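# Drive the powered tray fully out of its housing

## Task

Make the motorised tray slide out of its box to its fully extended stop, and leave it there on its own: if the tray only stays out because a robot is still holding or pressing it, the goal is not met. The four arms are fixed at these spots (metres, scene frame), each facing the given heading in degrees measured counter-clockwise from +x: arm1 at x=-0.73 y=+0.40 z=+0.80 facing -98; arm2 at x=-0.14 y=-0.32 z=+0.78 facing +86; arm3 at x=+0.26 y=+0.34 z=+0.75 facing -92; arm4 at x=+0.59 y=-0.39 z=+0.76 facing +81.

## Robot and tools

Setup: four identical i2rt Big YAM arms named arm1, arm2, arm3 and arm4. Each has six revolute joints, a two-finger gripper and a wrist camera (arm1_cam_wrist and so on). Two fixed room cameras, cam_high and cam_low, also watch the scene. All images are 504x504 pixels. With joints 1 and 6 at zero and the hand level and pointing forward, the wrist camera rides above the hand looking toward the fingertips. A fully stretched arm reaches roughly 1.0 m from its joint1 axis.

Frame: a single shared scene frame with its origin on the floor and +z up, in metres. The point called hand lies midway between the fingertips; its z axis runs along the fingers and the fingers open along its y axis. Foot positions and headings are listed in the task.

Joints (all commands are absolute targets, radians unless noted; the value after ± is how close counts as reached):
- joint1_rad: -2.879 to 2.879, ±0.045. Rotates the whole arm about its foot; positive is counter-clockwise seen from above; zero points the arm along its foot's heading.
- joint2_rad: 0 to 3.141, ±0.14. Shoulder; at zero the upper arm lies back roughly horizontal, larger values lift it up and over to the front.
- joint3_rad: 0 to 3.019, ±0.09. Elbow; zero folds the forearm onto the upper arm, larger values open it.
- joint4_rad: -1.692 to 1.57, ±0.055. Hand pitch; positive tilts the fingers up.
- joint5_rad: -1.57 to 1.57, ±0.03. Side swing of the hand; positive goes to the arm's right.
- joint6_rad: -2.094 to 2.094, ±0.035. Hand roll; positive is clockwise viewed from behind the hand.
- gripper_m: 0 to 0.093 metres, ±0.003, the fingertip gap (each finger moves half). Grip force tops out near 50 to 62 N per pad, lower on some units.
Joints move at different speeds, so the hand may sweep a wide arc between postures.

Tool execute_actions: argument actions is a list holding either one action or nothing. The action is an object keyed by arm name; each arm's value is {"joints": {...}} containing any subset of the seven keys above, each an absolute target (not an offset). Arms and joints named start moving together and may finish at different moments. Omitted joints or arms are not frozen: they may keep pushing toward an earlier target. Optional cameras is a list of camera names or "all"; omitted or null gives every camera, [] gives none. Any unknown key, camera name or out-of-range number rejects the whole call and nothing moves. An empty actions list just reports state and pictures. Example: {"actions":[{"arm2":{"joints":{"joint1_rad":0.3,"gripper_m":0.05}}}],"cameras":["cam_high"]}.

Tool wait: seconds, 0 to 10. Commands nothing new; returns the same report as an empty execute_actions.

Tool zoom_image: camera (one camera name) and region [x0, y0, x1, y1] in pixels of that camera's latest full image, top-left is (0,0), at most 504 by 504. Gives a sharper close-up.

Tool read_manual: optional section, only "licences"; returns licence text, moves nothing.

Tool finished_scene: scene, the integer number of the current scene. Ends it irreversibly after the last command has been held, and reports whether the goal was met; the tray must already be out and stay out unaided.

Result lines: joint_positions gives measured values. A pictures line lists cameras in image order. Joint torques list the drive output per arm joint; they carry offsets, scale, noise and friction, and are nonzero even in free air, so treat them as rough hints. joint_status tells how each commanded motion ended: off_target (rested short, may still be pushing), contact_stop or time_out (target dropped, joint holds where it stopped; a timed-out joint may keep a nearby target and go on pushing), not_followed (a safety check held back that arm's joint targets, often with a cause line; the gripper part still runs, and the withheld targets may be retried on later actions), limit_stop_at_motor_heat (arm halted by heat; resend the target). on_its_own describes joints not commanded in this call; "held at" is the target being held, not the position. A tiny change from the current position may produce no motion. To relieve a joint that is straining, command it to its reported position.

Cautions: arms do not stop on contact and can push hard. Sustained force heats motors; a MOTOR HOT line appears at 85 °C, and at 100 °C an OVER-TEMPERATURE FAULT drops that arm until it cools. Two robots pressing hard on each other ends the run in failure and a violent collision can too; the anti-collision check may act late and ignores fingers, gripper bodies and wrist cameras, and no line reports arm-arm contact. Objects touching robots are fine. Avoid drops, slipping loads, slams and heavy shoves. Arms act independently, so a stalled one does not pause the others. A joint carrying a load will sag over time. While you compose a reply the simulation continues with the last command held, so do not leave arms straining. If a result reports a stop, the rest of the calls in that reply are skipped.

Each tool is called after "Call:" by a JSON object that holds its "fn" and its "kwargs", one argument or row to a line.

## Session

Call:
{"fn": "execute_actions", "kwargs": {
  "actions": []
}}

Scene clock: 0.00 s.
Joint torques (N m, as the arm reports them, + toward a larger angle): no reading
arm1.joint_positions: joint1_rad=-0.675 joint2_rad=+0.536 joint3_rad=+1.338 joint4_rad=-1.216 joint5_rad=+0.130 joint6_rad=+0.116 gripper_m=+0.095
arm1.joint_status: not commanded
arm1.hand: x=-0.9075 y=+0.2706 z=+1.3636 quat_wxyz=(-0.186, -0.804, -0.227, +0.517) (m; scene frame)
arm2.joint_positions: joint1_rad=+0.038 joint2_rad=+0.501 joint3_rad=+1.626 joint4_rad=-1.496 joint5_rad=+0.082 joint6_rad=+0.421 gripper_m=+0.094
arm2.joint_status: not commanded
arm2.hand: x=-0.1235 y=-0.2026 z=+1.4068 quat_wxyz=(-0.340, +0.418, -0.714, -0.447) (m; scene frame)
arm3.joint_positions: joint1_rad=+0.540 joint2_rad=+0.521 joint3_rad=+1.473 joint4_rad=-1.202 joint5_rad=+0.240 joint6_rad=-0.304 gripper_m=+0.094
arm3.joint_status: not commanded
arm3.hand: x=+0.3088 y=+0.1692 z=+1.3828 quat_wxyz=(-0.416, -0.356, -0.697, +0.463) (m; scene frame)
arm4.joint_positions: joint1_rad=-0.461 joint2_rad=+0.289 joint3_rad=+1.393 joint4_rad=-1.203 joint5_rad=-0.195 joint6_rad=+0.028 gripper_m=+0.094
arm4.joint_status: not commanded
arm4.hand: x=+0.6141 y=-0.2929 z=+1.3801 quat_wxyz=(-0.554, +0.388, -0.633, -0.377) (m; scene frame)
pictures: arm1_cam_wrist, arm2_cam_wrist, arm3_cam_wrist, arm4_cam_wrist, cam_high, cam_low
Images, in order (width x height): arm1_cam_wrist 504x504, arm2_cam_wrist 504x504, arm3_cam_wrist 504x504, arm4_cam_wrist 504x504, cam_high 504x504, cam_low 504x504.

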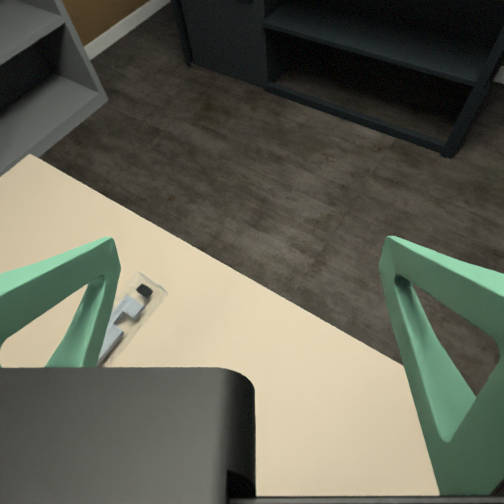

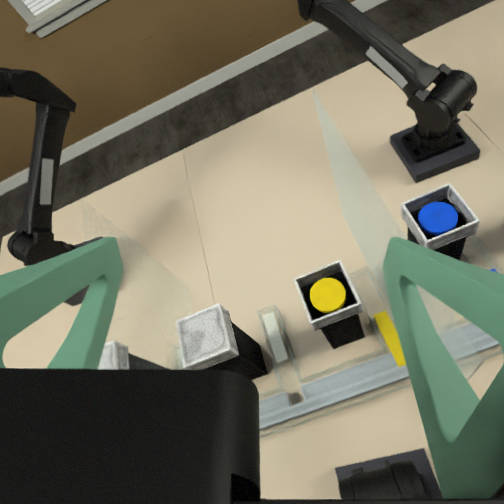

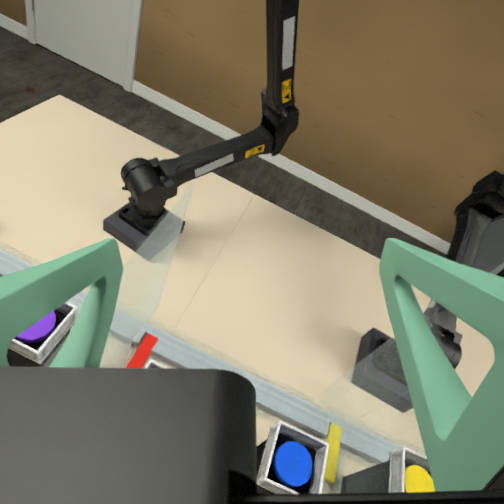

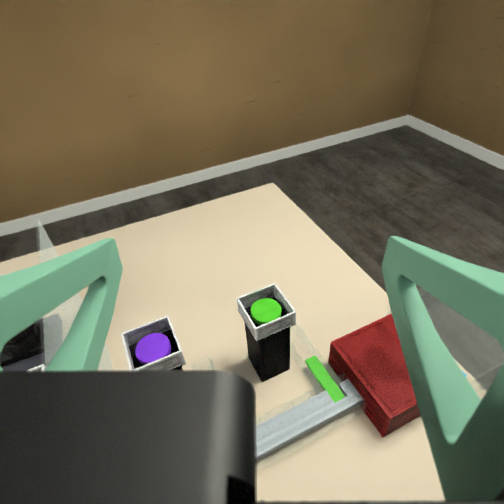

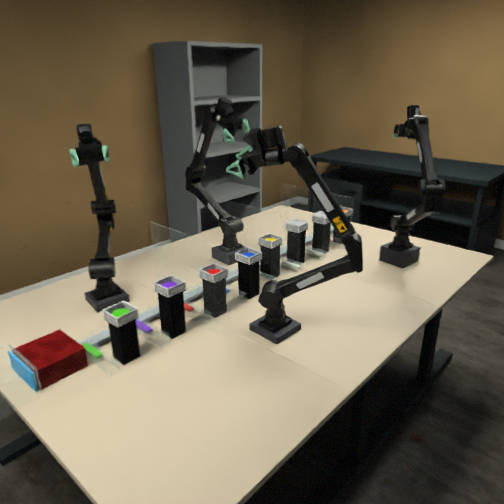

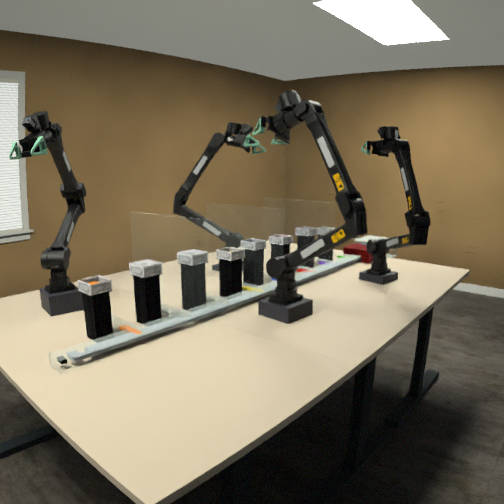

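Call:
{"fn": "execute_actions", "kwargs": {
  "actions": [
    {"arm1":{"joints":{"joint1_rad":0.05,"joint2_rad":1.33,"joint3_rad":1.3,"joint4_rad":-1.53,"joint5_rad":0,"joint6_rad":0,"gripper_m":0}},"arm2":{"joints":{"joint1_rad":-0.04,"joint2_rad":1.22,"joint3_rad":1.22,"joint4_rad":-1.56,"joint5_rad":0,"joint6_rad":0,"gripper_m":0}},"arm3":{"joints":{"joint1_rad":0.23,"joint2_rad":1.15,"joint3_rad":1.2,"joint4_rad":-1.6,"joint5_rad":0,"joint6_rad":0,"gripper_m":0}},"arm4":{"joints":{"joint1_rad":0.2,"joint2_rad":1.42,"joint3_rad":1.45,"joint4_rad":-1.59,"joint5_rad":0,"joint6_rad":0,"gripper_m":0}}}
  ]
}}

Scene clock: 6.70 s.
Joint torques (N m, as the arm reports them, + toward a larger angle): arm1=[-0.15 -8.52 10.81  0.16 -0.06 -0.08] | arm2=[-1.67 -9.32 11.88  0.26 -0.17 -0.05] | arm3=[-0.71 -6.99 13.18 -0.24 -0.09  0.04] | arm4=[  0.67 -11.98  10.71  -0.57  -0.03  -0.11]
arm1.joint_positions: joint1_rad=+0.050 joint2_rad=+1.339 joint3_rad=+1.289 joint4_rad=-1.523 joint5_rad=+0.002 joint6_rad=+0.006 gripper_m=+0.001
arm1.joint_status: all done
arm1.hand: x=-0.7652 y=+0.0222 z=+1.0578 quat_wxyz=(-0.003, -0.739, -0.673, +0.002) (m; scene frame)
arm2.joint_positions: joint1_rad=-0.030 joint2_rad=+1.223 joint3_rad=+1.203 joint4_rad=-1.552 joint5_rad=+0.003 joint6_rad=+0.011 gripper_m=+0.000
arm2.joint_status: all done
arm2.hand: x=-0.1078 y=+0.0153 z=+1.0338 quat_wxyz=(+0.003, +0.667, -0.745, +0.004) (m; scene frame)
arm3.joint_positions: joint1_rad=+0.234 joint2_rad=+1.157 joint3_rad=+1.177 joint4_rad=-1.588 joint5_rad=+0.002 joint6_rad=-0.008 gripper_m=+0.001
arm3.joint_status: all done
arm3.hand: x=+0.3196 y=+0.0346 z=+1.0218 quat_wxyz=(-0.006, -0.629, -0.777, +0.007) (m; scene frame)
arm4.joint_positions: joint1_rad=+0.202 joint2_rad=+1.428 joint3_rad=+1.443 joint4_rad=-1.582 joint5_rad=-0.001 joint6_rad=+0.008 gripper_m=+0.000
arm4.joint_status: all done
arm4.hand: x=+0.5693 y=+0.0295 z=+1.0329 quat_wxyz=(+0.001, +0.720, -0.694, +0.000) (m; scene frame)
pictures: arm1_cam_wrist, arm2_cam_wrist, arm3_cam_wrist, arm4_cam_wrist, cam_high, cam_low
Images, in order (width x height): arm1_cam_wrist 504x504, arm2_cam_wrist 504x504, arm3_cam_wrist 504x504, arm4_cam_wrist 504x504, cam_high 504x504, cam_low 504x504.

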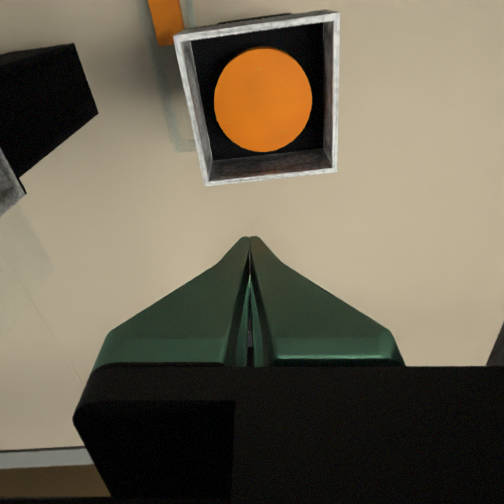

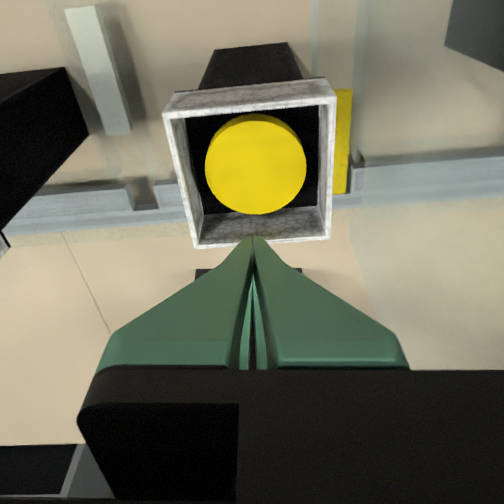

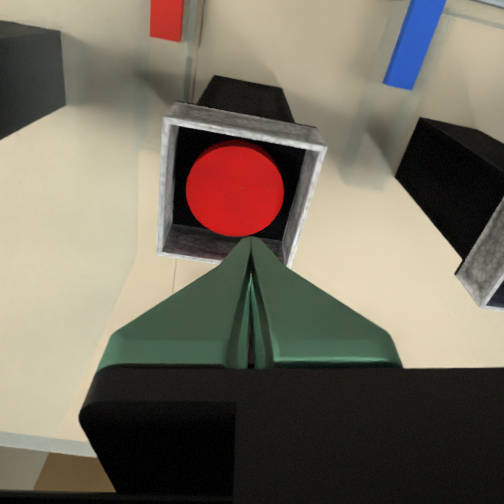

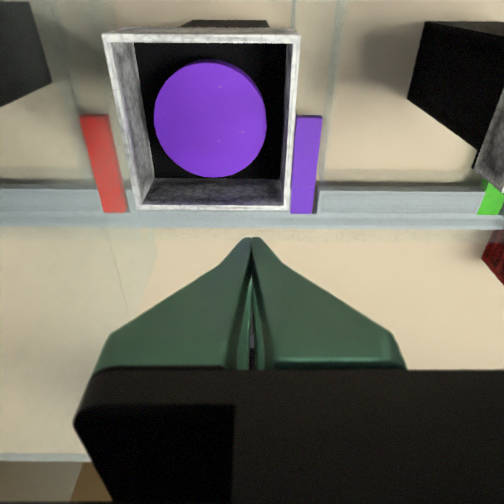

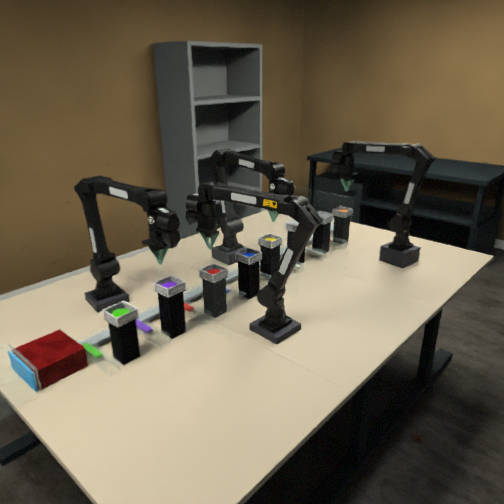

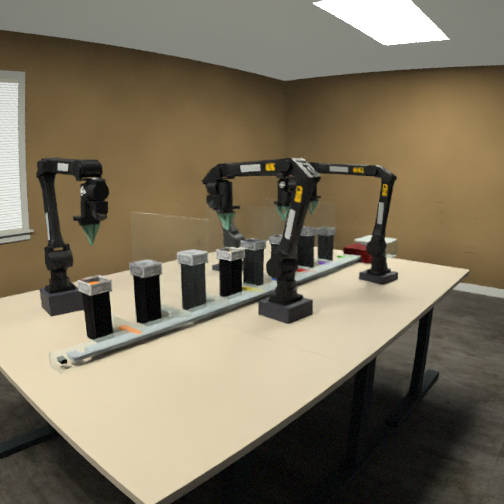

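Call:
{"fn": "execute_actions", "kwargs": {
  "actions": [
    {"arm1":{"joints":{"joint1_rad":0.035,"joint2_rad":1.43,"joint3_rad":1.23,"joint4_rad":-1.37}},"arm2":{"joints":{"joint3_rad":1.04,"joint4_rad":-1.39}},"arm3":{"joints":{"joint1_rad":0.28,"joint2_rad":1.12,"joint3_rad":0.98,"joint4_rad":-1.43}},"arm4":{"joints":{"joint1_rad":0.255,"joint2_rad":1.47,"joint3_rad":1.41,"joint4_rad":-1.51}}}
  ],
  "cameras": ["arm1_cam_wrist","arm2_cam_wrist","arm3_cam_wrist","arm4_cam_wrist"]
}}

Scene clock: 13.00 s.
Joint torques (N m, as the arm reports them, + toward a larger angle): arm1=[-0.95 -9.6  10.04  0.84 -0.06 -0.08] | arm2=[-1.65 -8.89 10.09  1.03 -0.17 -0.06] | arm3=[ 0.   -5.34 11.81  0.63 -0.06  0.04] | arm4=[  0.67 -12.6   10.14   0.26  -0.03  -0.11]
arm1.joint_positions: joint1_rad=+0.046 joint2_rad=+1.437 joint3_rad=+1.224 joint4_rad=-1.378 joint5_rad=+0.002 joint6_rad=+0.006 gripper_m=+0.001
arm1.joint_status: all done
arm1.hand: x=-0.7688 y=-0.0032 z=+0.9965 quat_wxyz=(+0.003, -0.741, -0.672, -0.005) (m; scene frame)
arm2.joint_positions: joint1_rad=-0.030 joint2_rad=+1.222 joint3_rad=+1.041 joint4_rad=-1.398 joint5_rad=+0.003 joint6_rad=+0.011 gripper_m=+0.000
arm2.joint_status: all done
arm2.hand: x=-0.1088 y=+0.0066 z=+0.9727 quat_wxyz=(+0.006, +0.667, -0.745, +0.006) (m; scene frame)
arm3.joint_positions: joint1_rad=+0.276 joint2_rad=+1.115 joint3_rad=+0.971 joint4_rad=-1.443 joint5_rad=+0.002 joint6_rad=-0.008 gripper_m=+0.001
arm3.joint_status: all done
arm3.hand: x=+0.3268 y=+0.0598 z=+0.9552 quat_wxyz=(+0.000, -0.613, -0.790, +0.001) (m; scene frame)
arm4.joint_positions: joint1_rad=+0.257 joint2_rad=+1.475 joint3_rad=+1.408 joint4_rad=-1.520 joint5_rad=-0.001 joint6_rad=+0.007 gripper_m=+0.000
arm4.joint_status: all done
arm4.hand: x=+0.5451 y=+0.0402 z=+1.0007 quat_wxyz=(+0.008, +0.739, -0.674, +0.007) (m; scene frame)
pictures: arm1_cam_wrist, arm2_cam_wrist, arm3_cam_wrist, arm4_cam_wrist
Images, in order (width x height): arm1_cam_wrist 504x504, arm2_cam_wrist 504x504, arm3_cam_wrist 504x504, arm4_cam_wrist 504x504.

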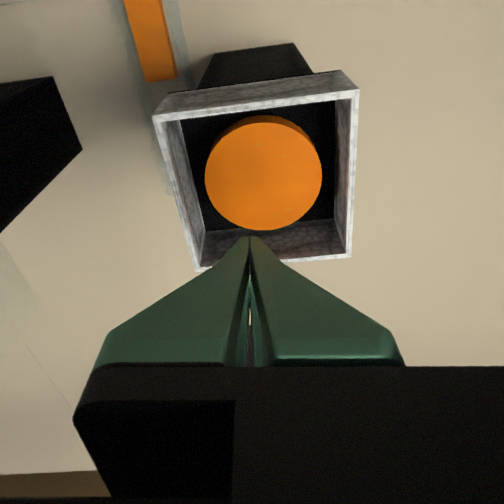

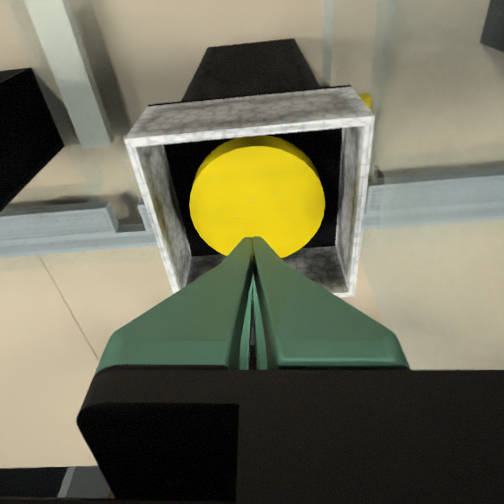

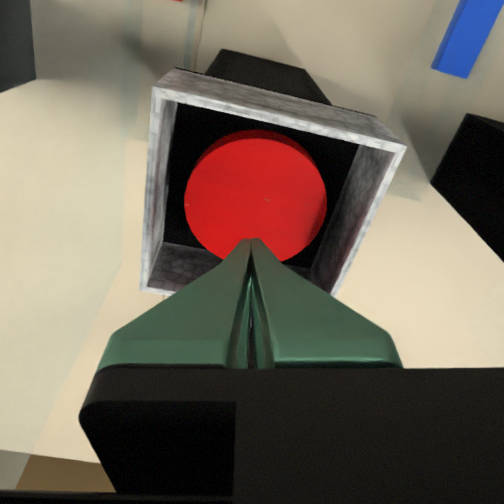

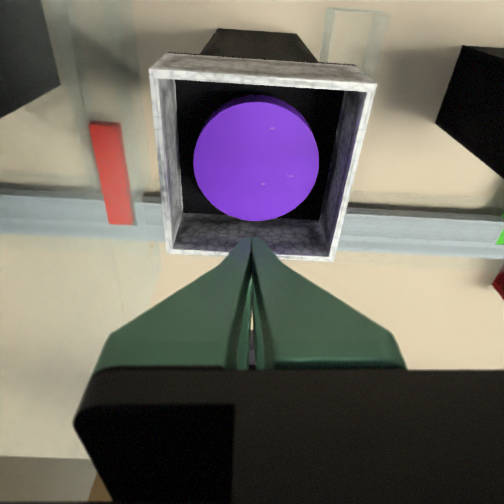

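Call:
{"fn": "execute_actions", "kwargs": {
  "actions": [
    {"arm1":{"joints":{"joint2_rad":1.48,"joint3_rad":0.99,"joint4_rad":-1.1}},"arm2":{"joints":{"joint2_rad":1.26,"joint3_rad":0.85,"joint4_rad":-1.18}},"arm3":{"joints":{"joint2_rad":1.16,"joint3_rad":0.79,"joint4_rad":-1.22}},"arm4":{"joints":{"joint2_rad":1.53,"joint3_rad":1.2,"joint4_rad":-1.26}}}
  ],
  "cameras": []
}}

Call:
{"fn": "wait", "kwargs": {
  "seconds": 10
}}

Scene clock: 17.70 s.
Joint torques (N m, as the arm reports them, + toward a larger angle): arm1=[-1.25 -6.62  6.62  1.43 -0.06 -0.07] | arm2=[-1.65 -4.02  5.43  2.39 -0.14 -0.06] | arm3=[-0.02 -0.9   5.51  1.65 -0.04  0.03] | arm4=[ 0.65 -8.71  6.55  1.19 -0.02 -0.11]
arm1.joint_positions: joint1_rad=+0.046 joint2_rad=+1.444 joint3_rad=+1.019 joint4_rad=-1.122 joint5_rad=+0.002 joint6_rad=+0.006 gripper_m=+0.001
arm1.joint_status: all done
arm1.hand: x=-0.7674 y=+0.0080 z=+0.9193 quat_wxyz=(-0.012, -0.741, -0.672, +0.011) (m; scene frame)
arm2.joint_positions: joint1_rad=-0.030 joint2_rad=+1.211 joint3_rad=+0.903 joint4_rad=-1.212 joint5_rad=+0.003 joint6_rad=+0.010 gripper_m=+0.000
arm2.joint_status: all done
arm2.hand: x=-0.1092 y=+0.0049 z=+0.9253 quat_wxyz=(-0.016, +0.667, -0.745, -0.014) (m; scene frame)
arm3.joint_positions: joint1_rad=+0.276 joint2_rad=+1.101 joint3_rad=+0.853 joint4_rad=-1.257 joint5_rad=+0.001 joint6_rad=-0.008 gripper_m=+0.001
arm3.joint_status: all done
arm3.hand: x=+0.3287 y=+0.0519 z=+0.9155 quat_wxyz=(-0.032, -0.613, -0.789, +0.027) (m; scene frame)
arm4.joint_positions: joint1_rad=+0.257 joint2_rad=+1.487 joint3_rad=+1.235 joint4_rad=-1.286 joint5_rad=-0.001 joint6_rad=+0.007 gripper_m=+0.000
arm4.joint_status: all done
arm4.hand: x=+0.5445 y=+0.0451 z=+0.9304 quat_wxyz=(-0.008, +0.739, -0.674, -0.011) (m; scene frame)
pictures: none
No camera images: the call's "cameras" was empty. Leave "cameras" out to get every camera's image.

Scene clock: 27.70 s.
Joint torques (N m, as the arm reports them, + toward a larger angle): arm1=[-1.23 -6.35  6.61  1.45 -0.06 -0.07] | arm2=[-1.65 -3.93  5.46  2.39 -0.14 -0.06] | arm3=[-0.05 -0.88  5.52  1.66 -0.04  0.03] | arm4=[ 0.73 -8.67  6.55  1.19 -0.02 -0.11]
arm1.joint_positions: joint1_rad=+0.046 joint2_rad=+1.444 joint3_rad=+1.019 joint4_rad=-1.122 joint5_rad=+0.002 joint6_rad=+0.006 gripper_m=+0.001
arm1.joint_status: all done
arm1.hand: x=-0.7674 y=+0.0080 z=+0.9193 quat_wxyz=(-0.012, -0.741, -0.672, +0.011) (m; scene frame)
arm2.joint_positions: joint1_rad=-0.030 joint2_rad=+1.211 joint3_rad=+0.903 joint4_rad=-1.212 joint5_rad=+0.003 joint6_rad=+0.010 gripper_m=+0.000
arm2.joint_status: all done
arm2.hand: x=-0.1092 y=+0.0049 z=+0.9253 quat_wxyz=(-0.016, +0.667, -0.745, -0.014) (m; scene frame)
arm3.joint_positions: joint1_rad=+0.276 joint2_rad=+1.101 joint3_rad=+0.853 joint4_rad=-1.257 joint5_rad=+0.001 joint6_rad=-0.008 gripper_m=+0.001
arm3.joint_status: all done
arm3.hand: x=+0.3287 y=+0.0519 z=+0.9155 quat_wxyz=(-0.032, -0.613, -0.789, +0.027) (m; scene frame)
arm4.joint_positions: joint1_rad=+0.257 joint2_rad=+1.487 joint3_rad=+1.235 joint4_rad=-1.286 joint5_rad=-0.001 joint6_rad=+0.007 gripper_m=+0.000
arm4.joint_status: all done
arm4.hand: x=+0.5445 y=+0.0451 z=+0.9304 quat_wxyz=(-0.008, +0.739, -0.674, -0.011) (m; scene frame)
wait: 10.00 s; at rest by 0.27 s
pictures: arm1_cam_wrist, arm2_cam_wrist, arm3_cam_wrist, arm4_cam_wrist, cam_high, cam_low
Images, in order (width x height): arm1_cam_wrist 504x504, arm2_cam_wrist 504x504, arm3_cam_wrist 504x504, arm4_cam_wrist 504x504, cam_high 504x504, cam_low 504x504.

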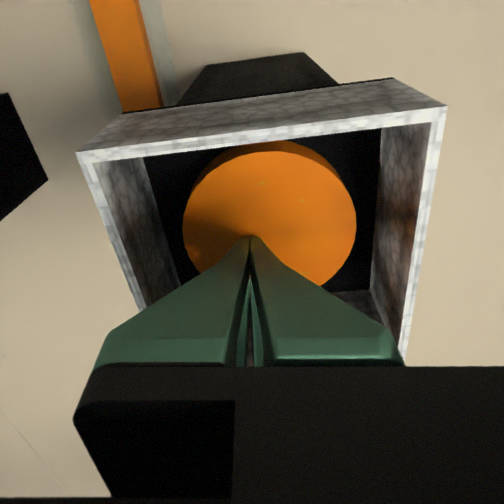

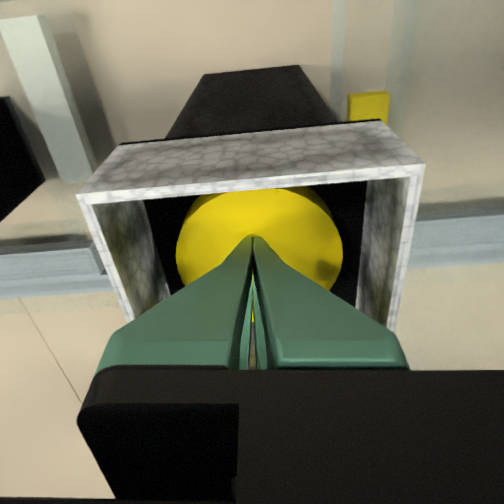

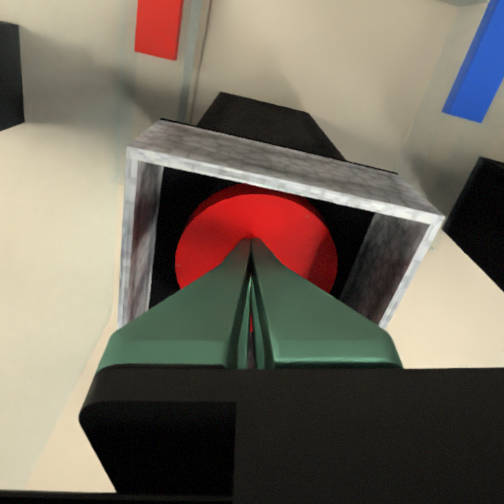

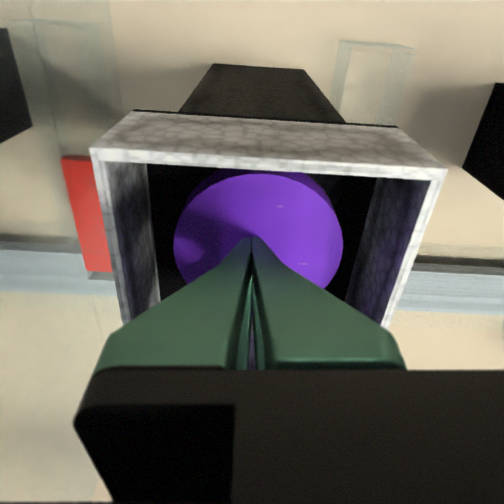

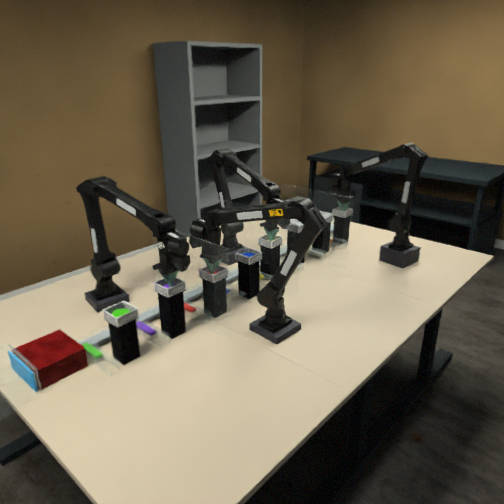

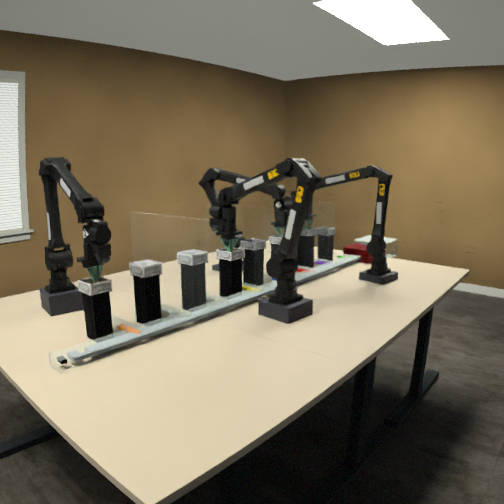

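Call:
{"fn": "wait", "kwargs": {
  "seconds": 10
}}

Call:
{"fn": "wait", "kwargs": {
  "seconds": 10
}}

Call:
{"fn": "wait", "kwargs": {
  "seconds": 10
}}

Call:
{"fn": "wait", "kwargs": {
  "seconds": 10
}}

Scene clock: 45.17 s.
Joint torques (N m, as the arm reports them, + toward a larger angle): arm1=[-1.37 -6.28  6.54  1.47 -0.06 -0.07] | arm2=[-1.68 -3.99  5.44  2.39 -0.15 -0.05] | arm3=[-0.05 -0.9   5.52  1.64 -0.04  0.04] | arm4=[ 0.68 -8.73  6.56  1.19 -0.01 -0.1 ]
arm1.joint_positions: joint1_rad=+0.046 joint2_rad=+1.444 joint3_rad=+1.019 joint4_rad=-1.122 joint5_rad=+0.002 joint6_rad=+0.006 gripper_m=+0.001
arm1.joint_status: all done
arm1.hand: x=-0.7674 y=+0.0080 z=+0.9193 quat_wxyz=(-0.012, -0.741, -0.672, +0.011) (m; scene frame)
arm2.joint_positions: joint1_rad=-0.030 joint2_rad=+1.211 joint3_rad=+0.903 joint4_rad=-1.212 joint5_rad=+0.003 joint6_rad=+0.010 gripper_m=+0.000
arm2.joint_status: all done
arm2.hand: x=-0.1092 y=+0.0049 z=+0.9253 quat_wxyz=(-0.016, +0.667, -0.745, -0.014) (m; scene frame)
arm3.joint_positions: joint1_rad=+0.276 joint2_rad=+1.101 joint3_rad=+0.853 joint4_rad=-1.257 joint5_rad=+0.001 joint6_rad=-0.008 gripper_m=+0.001
arm3.joint_status: all done
arm3.hand: x=+0.3287 y=+0.0519 z=+0.9155 quat_wxyz=(-0.032, -0.613, -0.789, +0.027) (m; scene frame)
arm4.joint_positions: joint1_rad=+0.257 joint2_rad=+1.487 joint3_rad=+1.235 joint4_rad=-1.286 joint5_rad=-0.001 joint6_rad=+0.007 gripper_m=+0.000
arm4.joint_status: all done
arm4.hand: x=+0.5445 y=+0.0451 z=+0.9304 quat_wxyz=(-0.008, +0.739, -0.674, -0.011) (m; scene frame)
wait: 10.00 s; at rest from the start
pictures: arm1_cam_wrist, arm2_cam_wrist, arm3_cam_wrist, arm4_cam_wrist, cam_high, cam_low
Images, in order (width x height): arm1_cam_wrist 504x504, arm2_cam_wrist 504x504, arm3_cam_wrist 504x504, arm4_cam_wrist 504x504, cam_high 504x504, cam_low 504x504.

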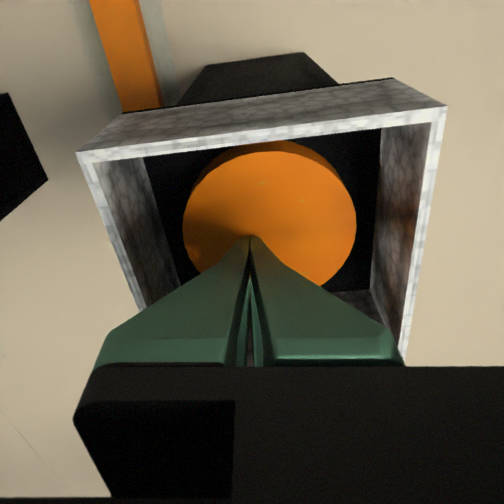

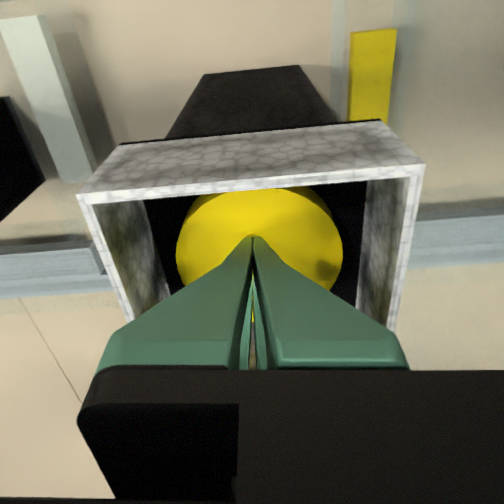

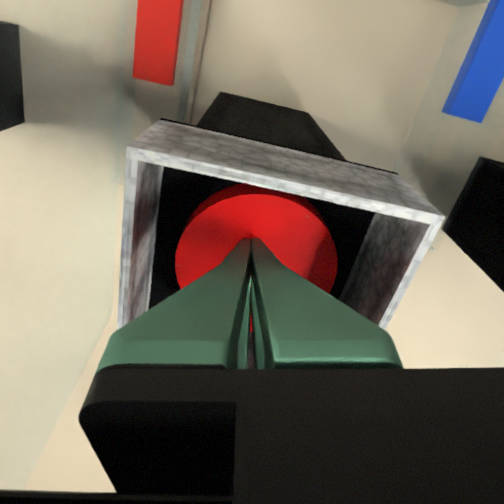

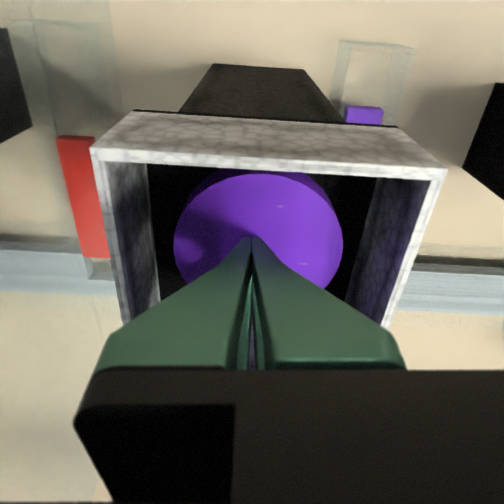

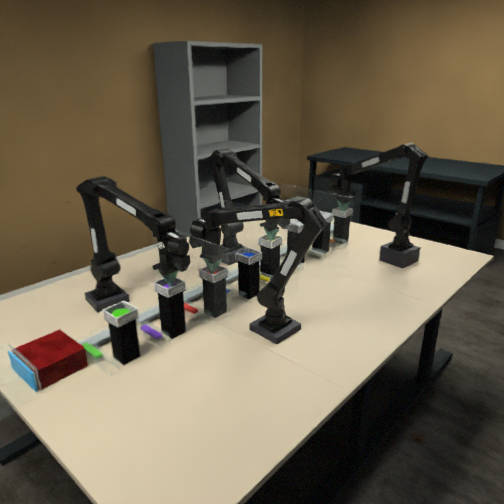

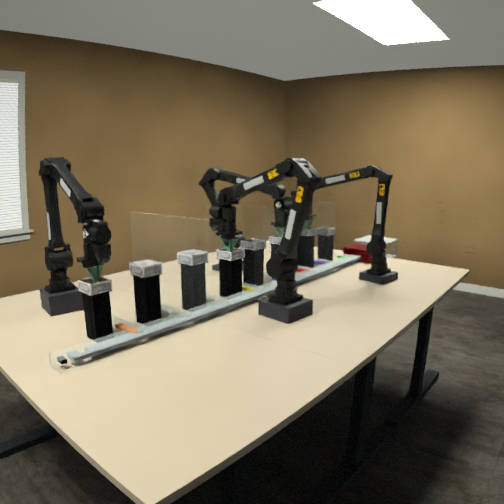

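Scene clock: 55.17 s.
Joint torques (N m, as the arm reports them, + toward a larger angle): arm1=[-1.26 -6.44  6.51  1.48 -0.07 -0.07] | arm2=[-1.65 -3.99  5.44  2.4  -0.14 -0.06] | arm3=[-0.04 -0.88  5.52  1.66 -0.04  0.04] | arm4=[ 0.61 -8.68  6.53  1.2  -0.02 -0.11]
arm1.joint_positions: joint1_rad=+0.046 joint2_rad=+1.444 joint3_rad=+1.019 joint4_rad=-1.122 joint5_rad=+0.002 joint6_rad=+0.006 gripper_m=+0.001
arm1.joint_status: all done
arm1.hand: x=-0.7674 y=+0.0080 z=+0.9193 quat_wxyz=(-0.012, -0.741, -0.672, +0.011) (m; scene frame)
arm2.joint_positions: joint1_rad=-0.030 joint2_rad=+1.211 joint3_rad=+0.903 joint4_rad=-1.212 joint5_rad=+0.003 joint6_rad=+0.010 gripper_m=+0.000
arm2.joint_status: all done
arm2.hand: x=-0.1092 y=+0.0049 z=+0.9253 quat_wxyz=(-0.016, +0.667, -0.745, -0.014) (m; scene frame)
arm3.joint_positions: joint1_rad=+0.276 joint2_rad=+1.101 joint3_rad=+0.853 joint4_rad=-1.257 joint5_rad=+0.001 joint6_rad=-0.008 gripper_m=+0.001
arm3.joint_status: all done
arm3.hand: x=+0.3287 y=+0.0519 z=+0.9155 quat_wxyz=(-0.032, -0.613, -0.789, +0.027) (m; scene frame)
arm4.joint_positions: joint1_rad=+0.257 joint2_rad=+1.487 joint3_rad=+1.235 joint4_rad=-1.286 joint5_rad=-0.001 joint6_rad=+0.007 gripper_m=+0.000
arm4.joint_status: all done
arm4.hand: x=+0.5445 y=+0.0451 z=+0.9304 quat_wxyz=(-0.008, +0.739, -0.674, -0.011) (m; scene frame)
wait: 10.00 s; at rest by 0.27 s
pictures: arm1_cam_wrist, arm2_cam_wrist, arm3_cam_wrist, arm4_cam_wrist, cam_high, cam_low
Images, in order (width x height): arm1_cam_wrist 504x504, arm2_cam_wrist 504x504, arm3_cam_wrist 504x504, arm4_cam_wrist 504x504, cam_high 504x504, cam_low 504x504.

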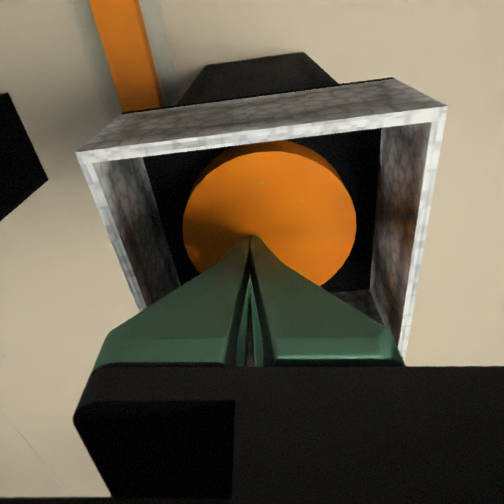

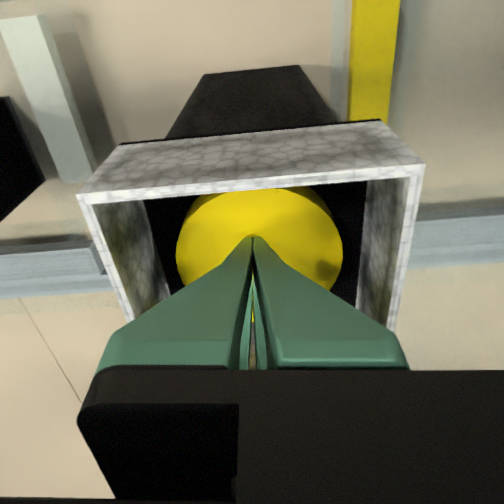

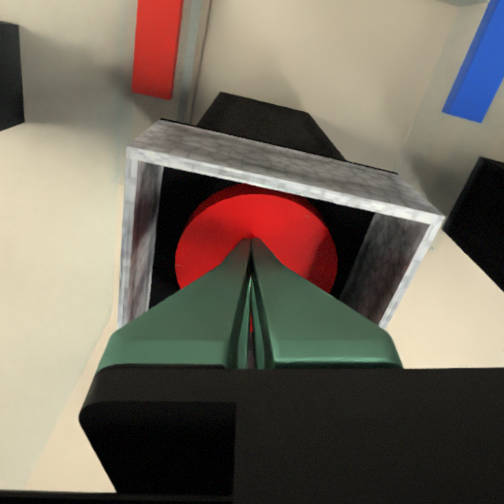

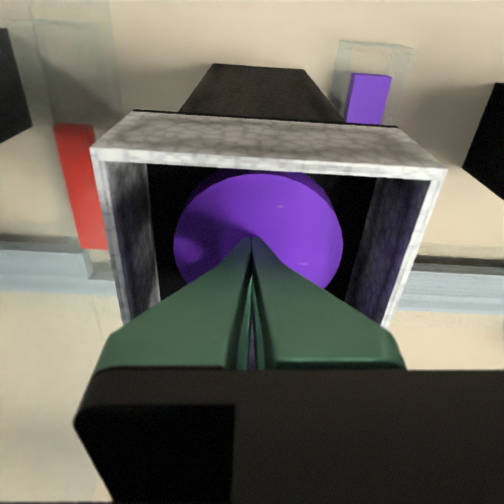

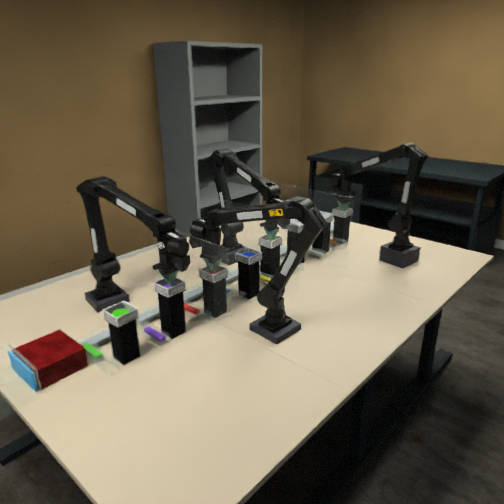

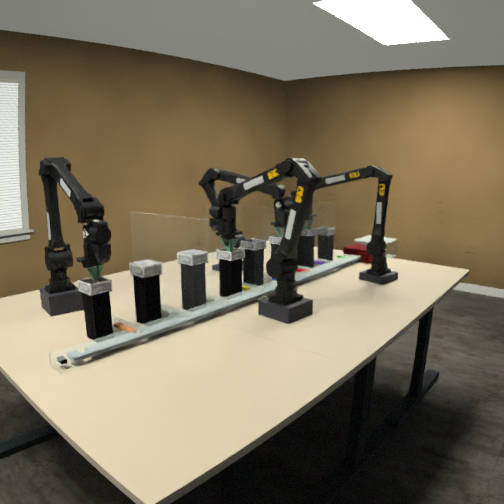

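Scene clock: 65.17 s.
Joint torques (N m, as the arm reports them, + toward a larger angle): arm1=[-1.   -6.41  6.58  1.44 -0.06 -0.07] | arm2=[-1.63 -4.01  5.45  2.4  -0.15 -0.06] | arm3=[-0.02 -0.86  5.52  1.65 -0.04  0.04] | arm4=[ 0.66 -8.73  6.56  1.2  -0.02 -0.11]
arm1.joint_positions: joint1_rad=+0.046 joint2_rad=+1.444 joint3_rad=+1.019 joint4_rad=-1.122 joint5_rad=+0.002 joint6_rad=+0.006 gripper_m=+0.001
arm1.joint_status: all done
arm1.hand: x=-0.7674 y=+0.0080 z=+0.9193 quat_wxyz=(-0.012, -0.741, -0.672, +0.011) (m; scene frame)
arm2.joint_positions: joint1_rad=-0.030 joint2_rad=+1.211 joint3_rad=+0.903 joint4_rad=-1.212 joint5_rad=+0.003 joint6_rad=+0.010 gripper_m=+0.000
arm2.joint_status: all done
arm2.hand: x=-0.1092 y=+0.0049 z=+0.9253 quat_wxyz=(-0.016, +0.667, -0.745, -0.014) (m; scene frame)
arm3.joint_positions: joint1_rad=+0.276 joint2_rad=+1.101 joint3_rad=+0.853 joint4_rad=-1.257 joint5_rad=+0.001 joint6_rad=-0.008 gripper_m=+0.001
arm3.joint_status: all done
arm3.hand: x=+0.3287 y=+0.0519 z=+0.9155 quat_wxyz=(-0.032, -0.613, -0.789, +0.027) (m; scene frame)
arm4.joint_positions: joint1_rad=+0.257 joint2_rad=+1.487 joint3_rad=+1.235 joint4_rad=-1.286 joint5_rad=-0.001 joint6_rad=+0.007 gripper_m=+0.000
arm4.joint_status: all done
arm4.hand: x=+0.5445 y=+0.0451 z=+0.9304 quat_wxyz=(-0.008, +0.739, -0.674, -0.011) (m; scene frame)
wait: 10.00 s; at rest by 0.27 s
pictures: arm1_cam_wrist, arm2_cam_wrist, arm3_cam_wrist, arm4_cam_wrist, cam_high, cam_low
Images, in order (width x height): arm1_cam_wrist 504x504, arm2_cam_wrist 504x504, arm3_cam_wrist 504x504, arm4_cam_wrist 504x504, cam_high 504x504, cam_low 504x504.

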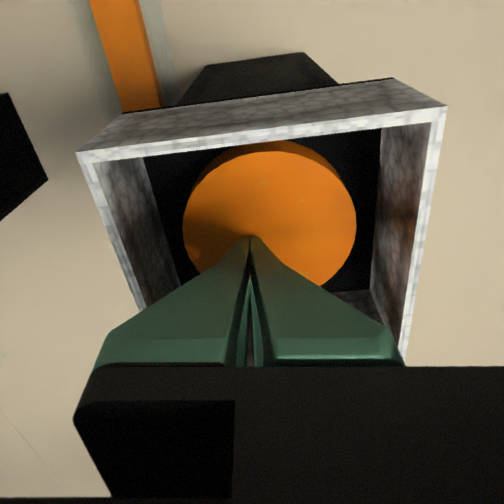

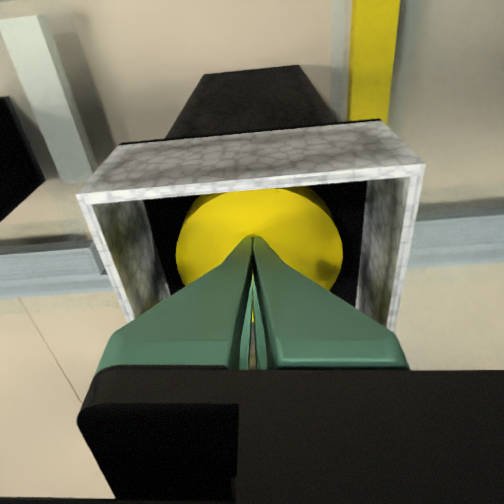

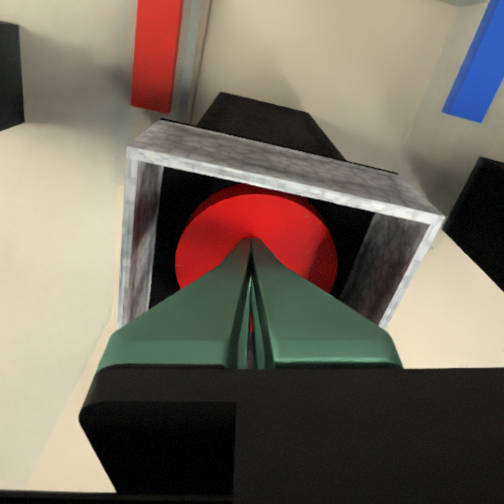

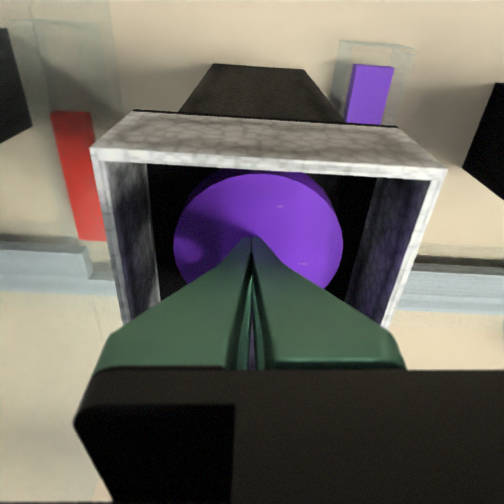

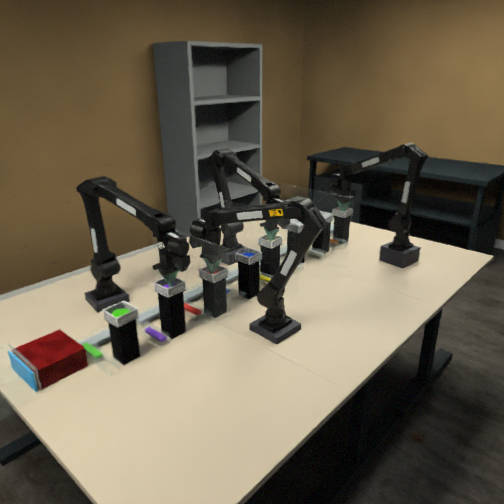

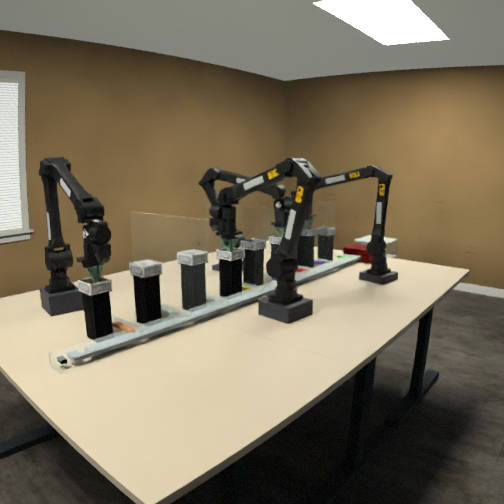

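Scene clock: 75.17 s.
Joint torques (N m, as the arm reports them, + toward a larger angle): arm1=[-1.32 -6.28  6.59  1.43 -0.06 -0.08] | arm2=[-1.64 -3.96  5.46  2.4  -0.14 -0.05] | arm3=[-0.01 -0.86  5.52  1.65 -0.04  0.04] | arm4=[ 0.63 -8.72  6.56  1.2  -0.02 -0.11]
arm1.joint_positions: joint1_rad=+0.046 joint2_rad=+1.444 joint3_rad=+1.019 joint4_rad=-1.122 joint5_rad=+0.002 joint6_rad=+0.006 gripper_m=+0.001
arm1.joint_status: all done
arm1.hand: x=-0.7674 y=+0.0080 z=+0.9193 quat_wxyz=(-0.012, -0.741, -0.672, +0.011) (m; scene frame)
arm2.joint_positions: joint1_rad=-0.030 joint2_rad=+1.211 joint3_rad=+0.903 joint4_rad=-1.212 joint5_rad=+0.003 joint6_rad=+0.010 gripper_m=+0.000
arm2.joint_status: all done
arm2.hand: x=-0.1092 y=+0.0049 z=+0.9253 quat_wxyz=(-0.016, +0.667, -0.745, -0.014) (m; scene frame)
arm3.joint_positions: joint1_rad=+0.276 joint2_rad=+1.101 joint3_rad=+0.853 joint4_rad=-1.257 joint5_rad=+0.001 joint6_rad=-0.008 gripper_m=+0.001
arm3.joint_status: all done
arm3.hand: x=+0.3287 y=+0.0519 z=+0.9155 quat_wxyz=(-0.032, -0.613, -0.789, +0.027) (m; scene frame)
arm4.joint_positions: joint1_rad=+0.257 joint2_rad=+1.487 joint3_rad=+1.235 joint4_rad=-1.286 joint5_rad=-0.001 joint6_rad=+0.007 gripper_m=+0.000
arm4.joint_status: all done
arm4.hand: x=+0.5445 y=+0.0451 z=+0.9304 quat_wxyz=(-0.008, +0.739, -0.674, -0.011) (m; scene frame)
wait: 10.00 s; at rest by 0.27 s
pictures: arm1_cam_wrist, arm2_cam_wrist, arm3_cam_wrist, arm4_cam_wrist, cam_high, cam_low
Images, in order (width x height): arm1_cam_wrist 504x504, arm2_cam_wrist 504x504, arm3_cam_wrist 504x504, arm4_cam_wrist 504x504, cam_high 504x504, cam_low 504x504.

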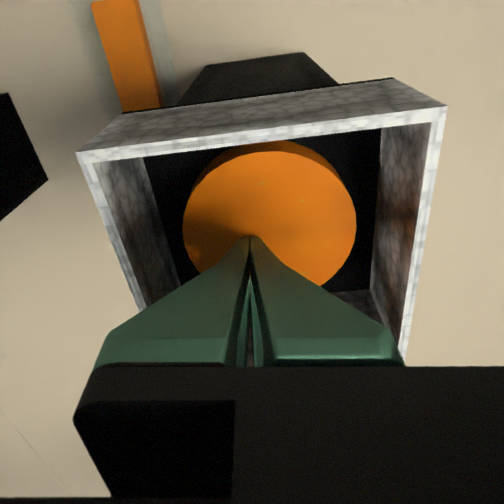

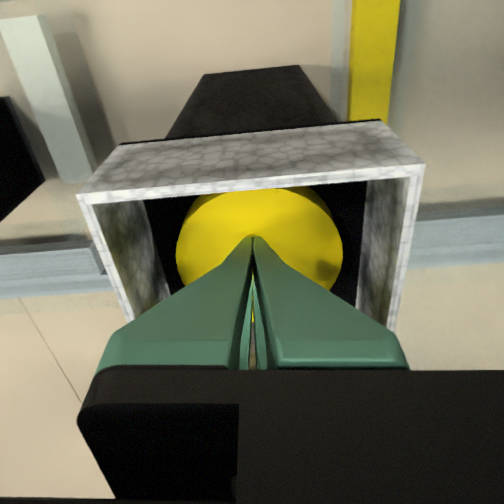

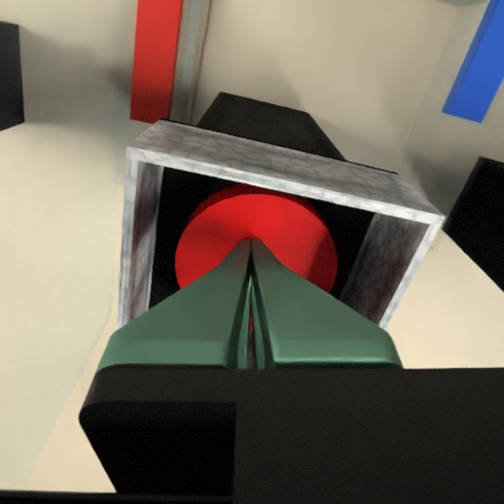

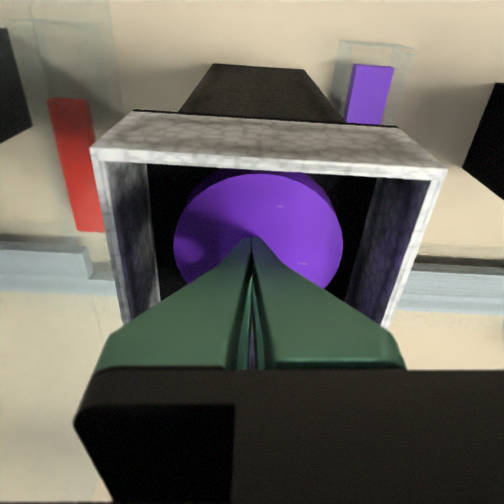

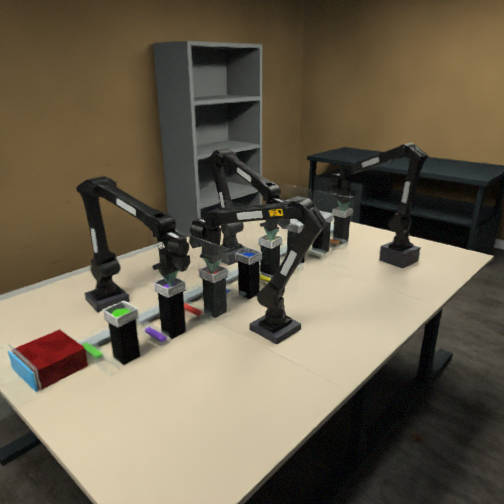

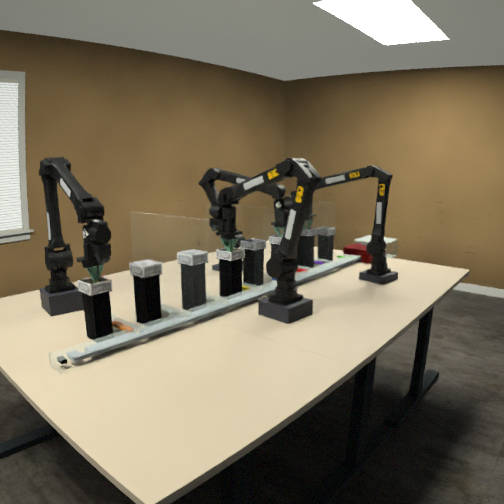

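Call:
{"fn": "execute_actions", "kwargs": {
  "actions": [
    {"arm4":{"joints":{"joint2_rad":1.47,"joint3_rad":1.47,"joint4_rad":-1.54}}}
  ],
  "cameras": []
}}

Call:
{"fn": "execute_actions", "kwargs": {
  "actions": [
    {"arm4":{"joints":{"joint1_rad":-0.218,"joint2_rad":1.58,"joint3_rad":1.57,"joint4_rad":-1.53}}}
  ],
  "cameras": ["arm4_cam_wrist"]
}}

Scene clock: 79.57 s.
Joint torques (N m, as the arm reports them, + toward a larger angle): arm1=[-1.06 -6.21  6.55  1.47 -0.06 -0.08] | arm2=[-1.61 -3.9   5.44  2.4  -0.14 -0.06] | arm3=[-0.06 -0.86  5.54  1.66 -0.04  0.04] | arm4=[  0.58 -12.5   13.95  -0.58  -0.02  -0.1 ]
arm1.joint_positions: joint1_rad=+0.046 joint2_rad=+1.444 joint3_rad=+1.019 joint4_rad=-1.122 joint5_rad=+0.002 joint6_rad=+0.006 gripper_m=+0.001
arm1.joint_status: not commanded
arm1.hand: x=-0.7674 y=+0.0080 z=+0.9193 quat_wxyz=(-0.012, -0.741, -0.672, +0.011) (m; scene frame)
arm2.joint_positions: joint1_rad=-0.030 joint2_rad=+1.211 joint3_rad=+0.903 joint4_rad=-1.212 joint5_rad=+0.003 joint6_rad=+0.010 gripper_m=+0.000
arm2.joint_status: not commanded
arm2.hand: x=-0.1092 y=+0.0049 z=+0.9253 quat_wxyz=(-0.016, +0.667, -0.745, -0.014) (m; scene frame)
arm3.joint_positions: joint1_rad=+0.276 joint2_rad=+1.101 joint3_rad=+0.853 joint4_rad=-1.257 joint5_rad=+0.001 joint6_rad=-0.008 gripper_m=+0.001
arm3.joint_status: not commanded
arm3.hand: x=+0.3287 y=+0.0519 z=+0.9155 quat_wxyz=(-0.032, -0.613, -0.789, +0.027) (m; scene frame)
arm4.joint_positions: joint1_rad=+0.257 joint2_rad=+1.474 joint3_rad=+1.427 joint4_rad=-1.532 joint5_rad=-0.001 joint6_rad=+0.007 gripper_m=+0.000
arm4.joint_status: all done
arm4.hand: x=+0.5449 y=+0.0420 z=+1.0084 quat_wxyz=(+0.005, +0.739, -0.674, +0.004) (m; scene frame)
pictures: none
No camera images: the call's "cameras" was empty. Leave "cameras" out to get every camera's image.

Scene clock: 80.93 s.
Joint torques (N m, as the arm reports them, + toward a larger angle): arm1=[-1.1  -6.34  6.6   1.42 -0.06 -0.09] | arm2=[-1.69 -3.98  5.43  2.39 -0.14 -0.06] | arm3=[-0.01 -0.9   5.51  1.66 -0.05  0.03] | arm4=[  0.87 -14.97  14.39  -0.16  -0.08  -0.1 ]
arm1.joint_positions: joint1_rad=+0.046 joint2_rad=+1.444 joint3_rad=+1.019 joint4_rad=-1.122 joint5_rad=+0.002 joint6_rad=+0.006 gripper_m=+0.001
arm1.joint_status: not commanded
arm1.hand: x=-0.7674 y=+0.0080 z=+0.9193 quat_wxyz=(-0.012, -0.741, -0.672, +0.011) (m; scene frame)
arm2.joint_positions: joint1_rad=-0.030 joint2_rad=+1.211 joint3_rad=+0.903 joint4_rad=-1.212 joint5_rad=+0.003 joint6_rad=+0.010 gripper_m=+0.000
arm2.joint_status: not commanded
arm2.hand: x=-0.1092 y=+0.0049 z=+0.9253 quat_wxyz=(-0.016, +0.667, -0.745, -0.014) (m; scene frame)
arm3.joint_positions: joint1_rad=+0.276 joint2_rad=+1.101 joint3_rad=+0.853 joint4_rad=-1.257 joint5_rad=+0.001 joint6_rad=-0.008 gripper_m=+0.001
arm3.joint_status: not commanded
arm3.hand: x=+0.3287 y=+0.0519 z=+0.9155 quat_wxyz=(-0.032, -0.613, -0.789, +0.027) (m; scene frame)
arm4.joint_positions: joint1_rad=-0.221 joint2_rad=+1.593 joint3_rad=+1.522 joint4_rad=-1.532 joint5_rad=+0.001 joint6_rad=+0.006 gripper_m=+0.000
arm4.joint_status: all done
arm4.hand: x=+0.7621 y=+0.0494 z=+0.9926 quat_wxyz=(+0.015, +0.559, -0.829, +0.011) (m; scene frame)
pictures: arm4_cam_wrist
Images, in order (width x height): arm4_cam_wrist 504x504.

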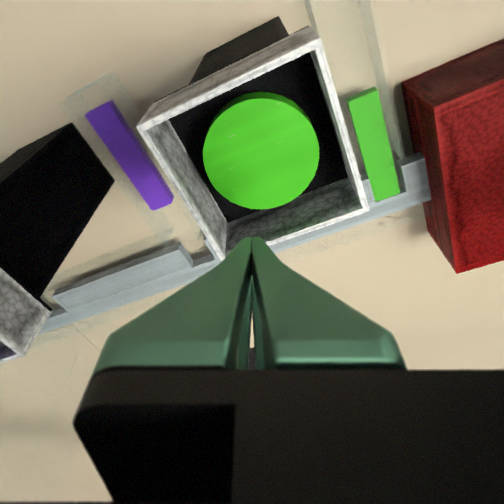

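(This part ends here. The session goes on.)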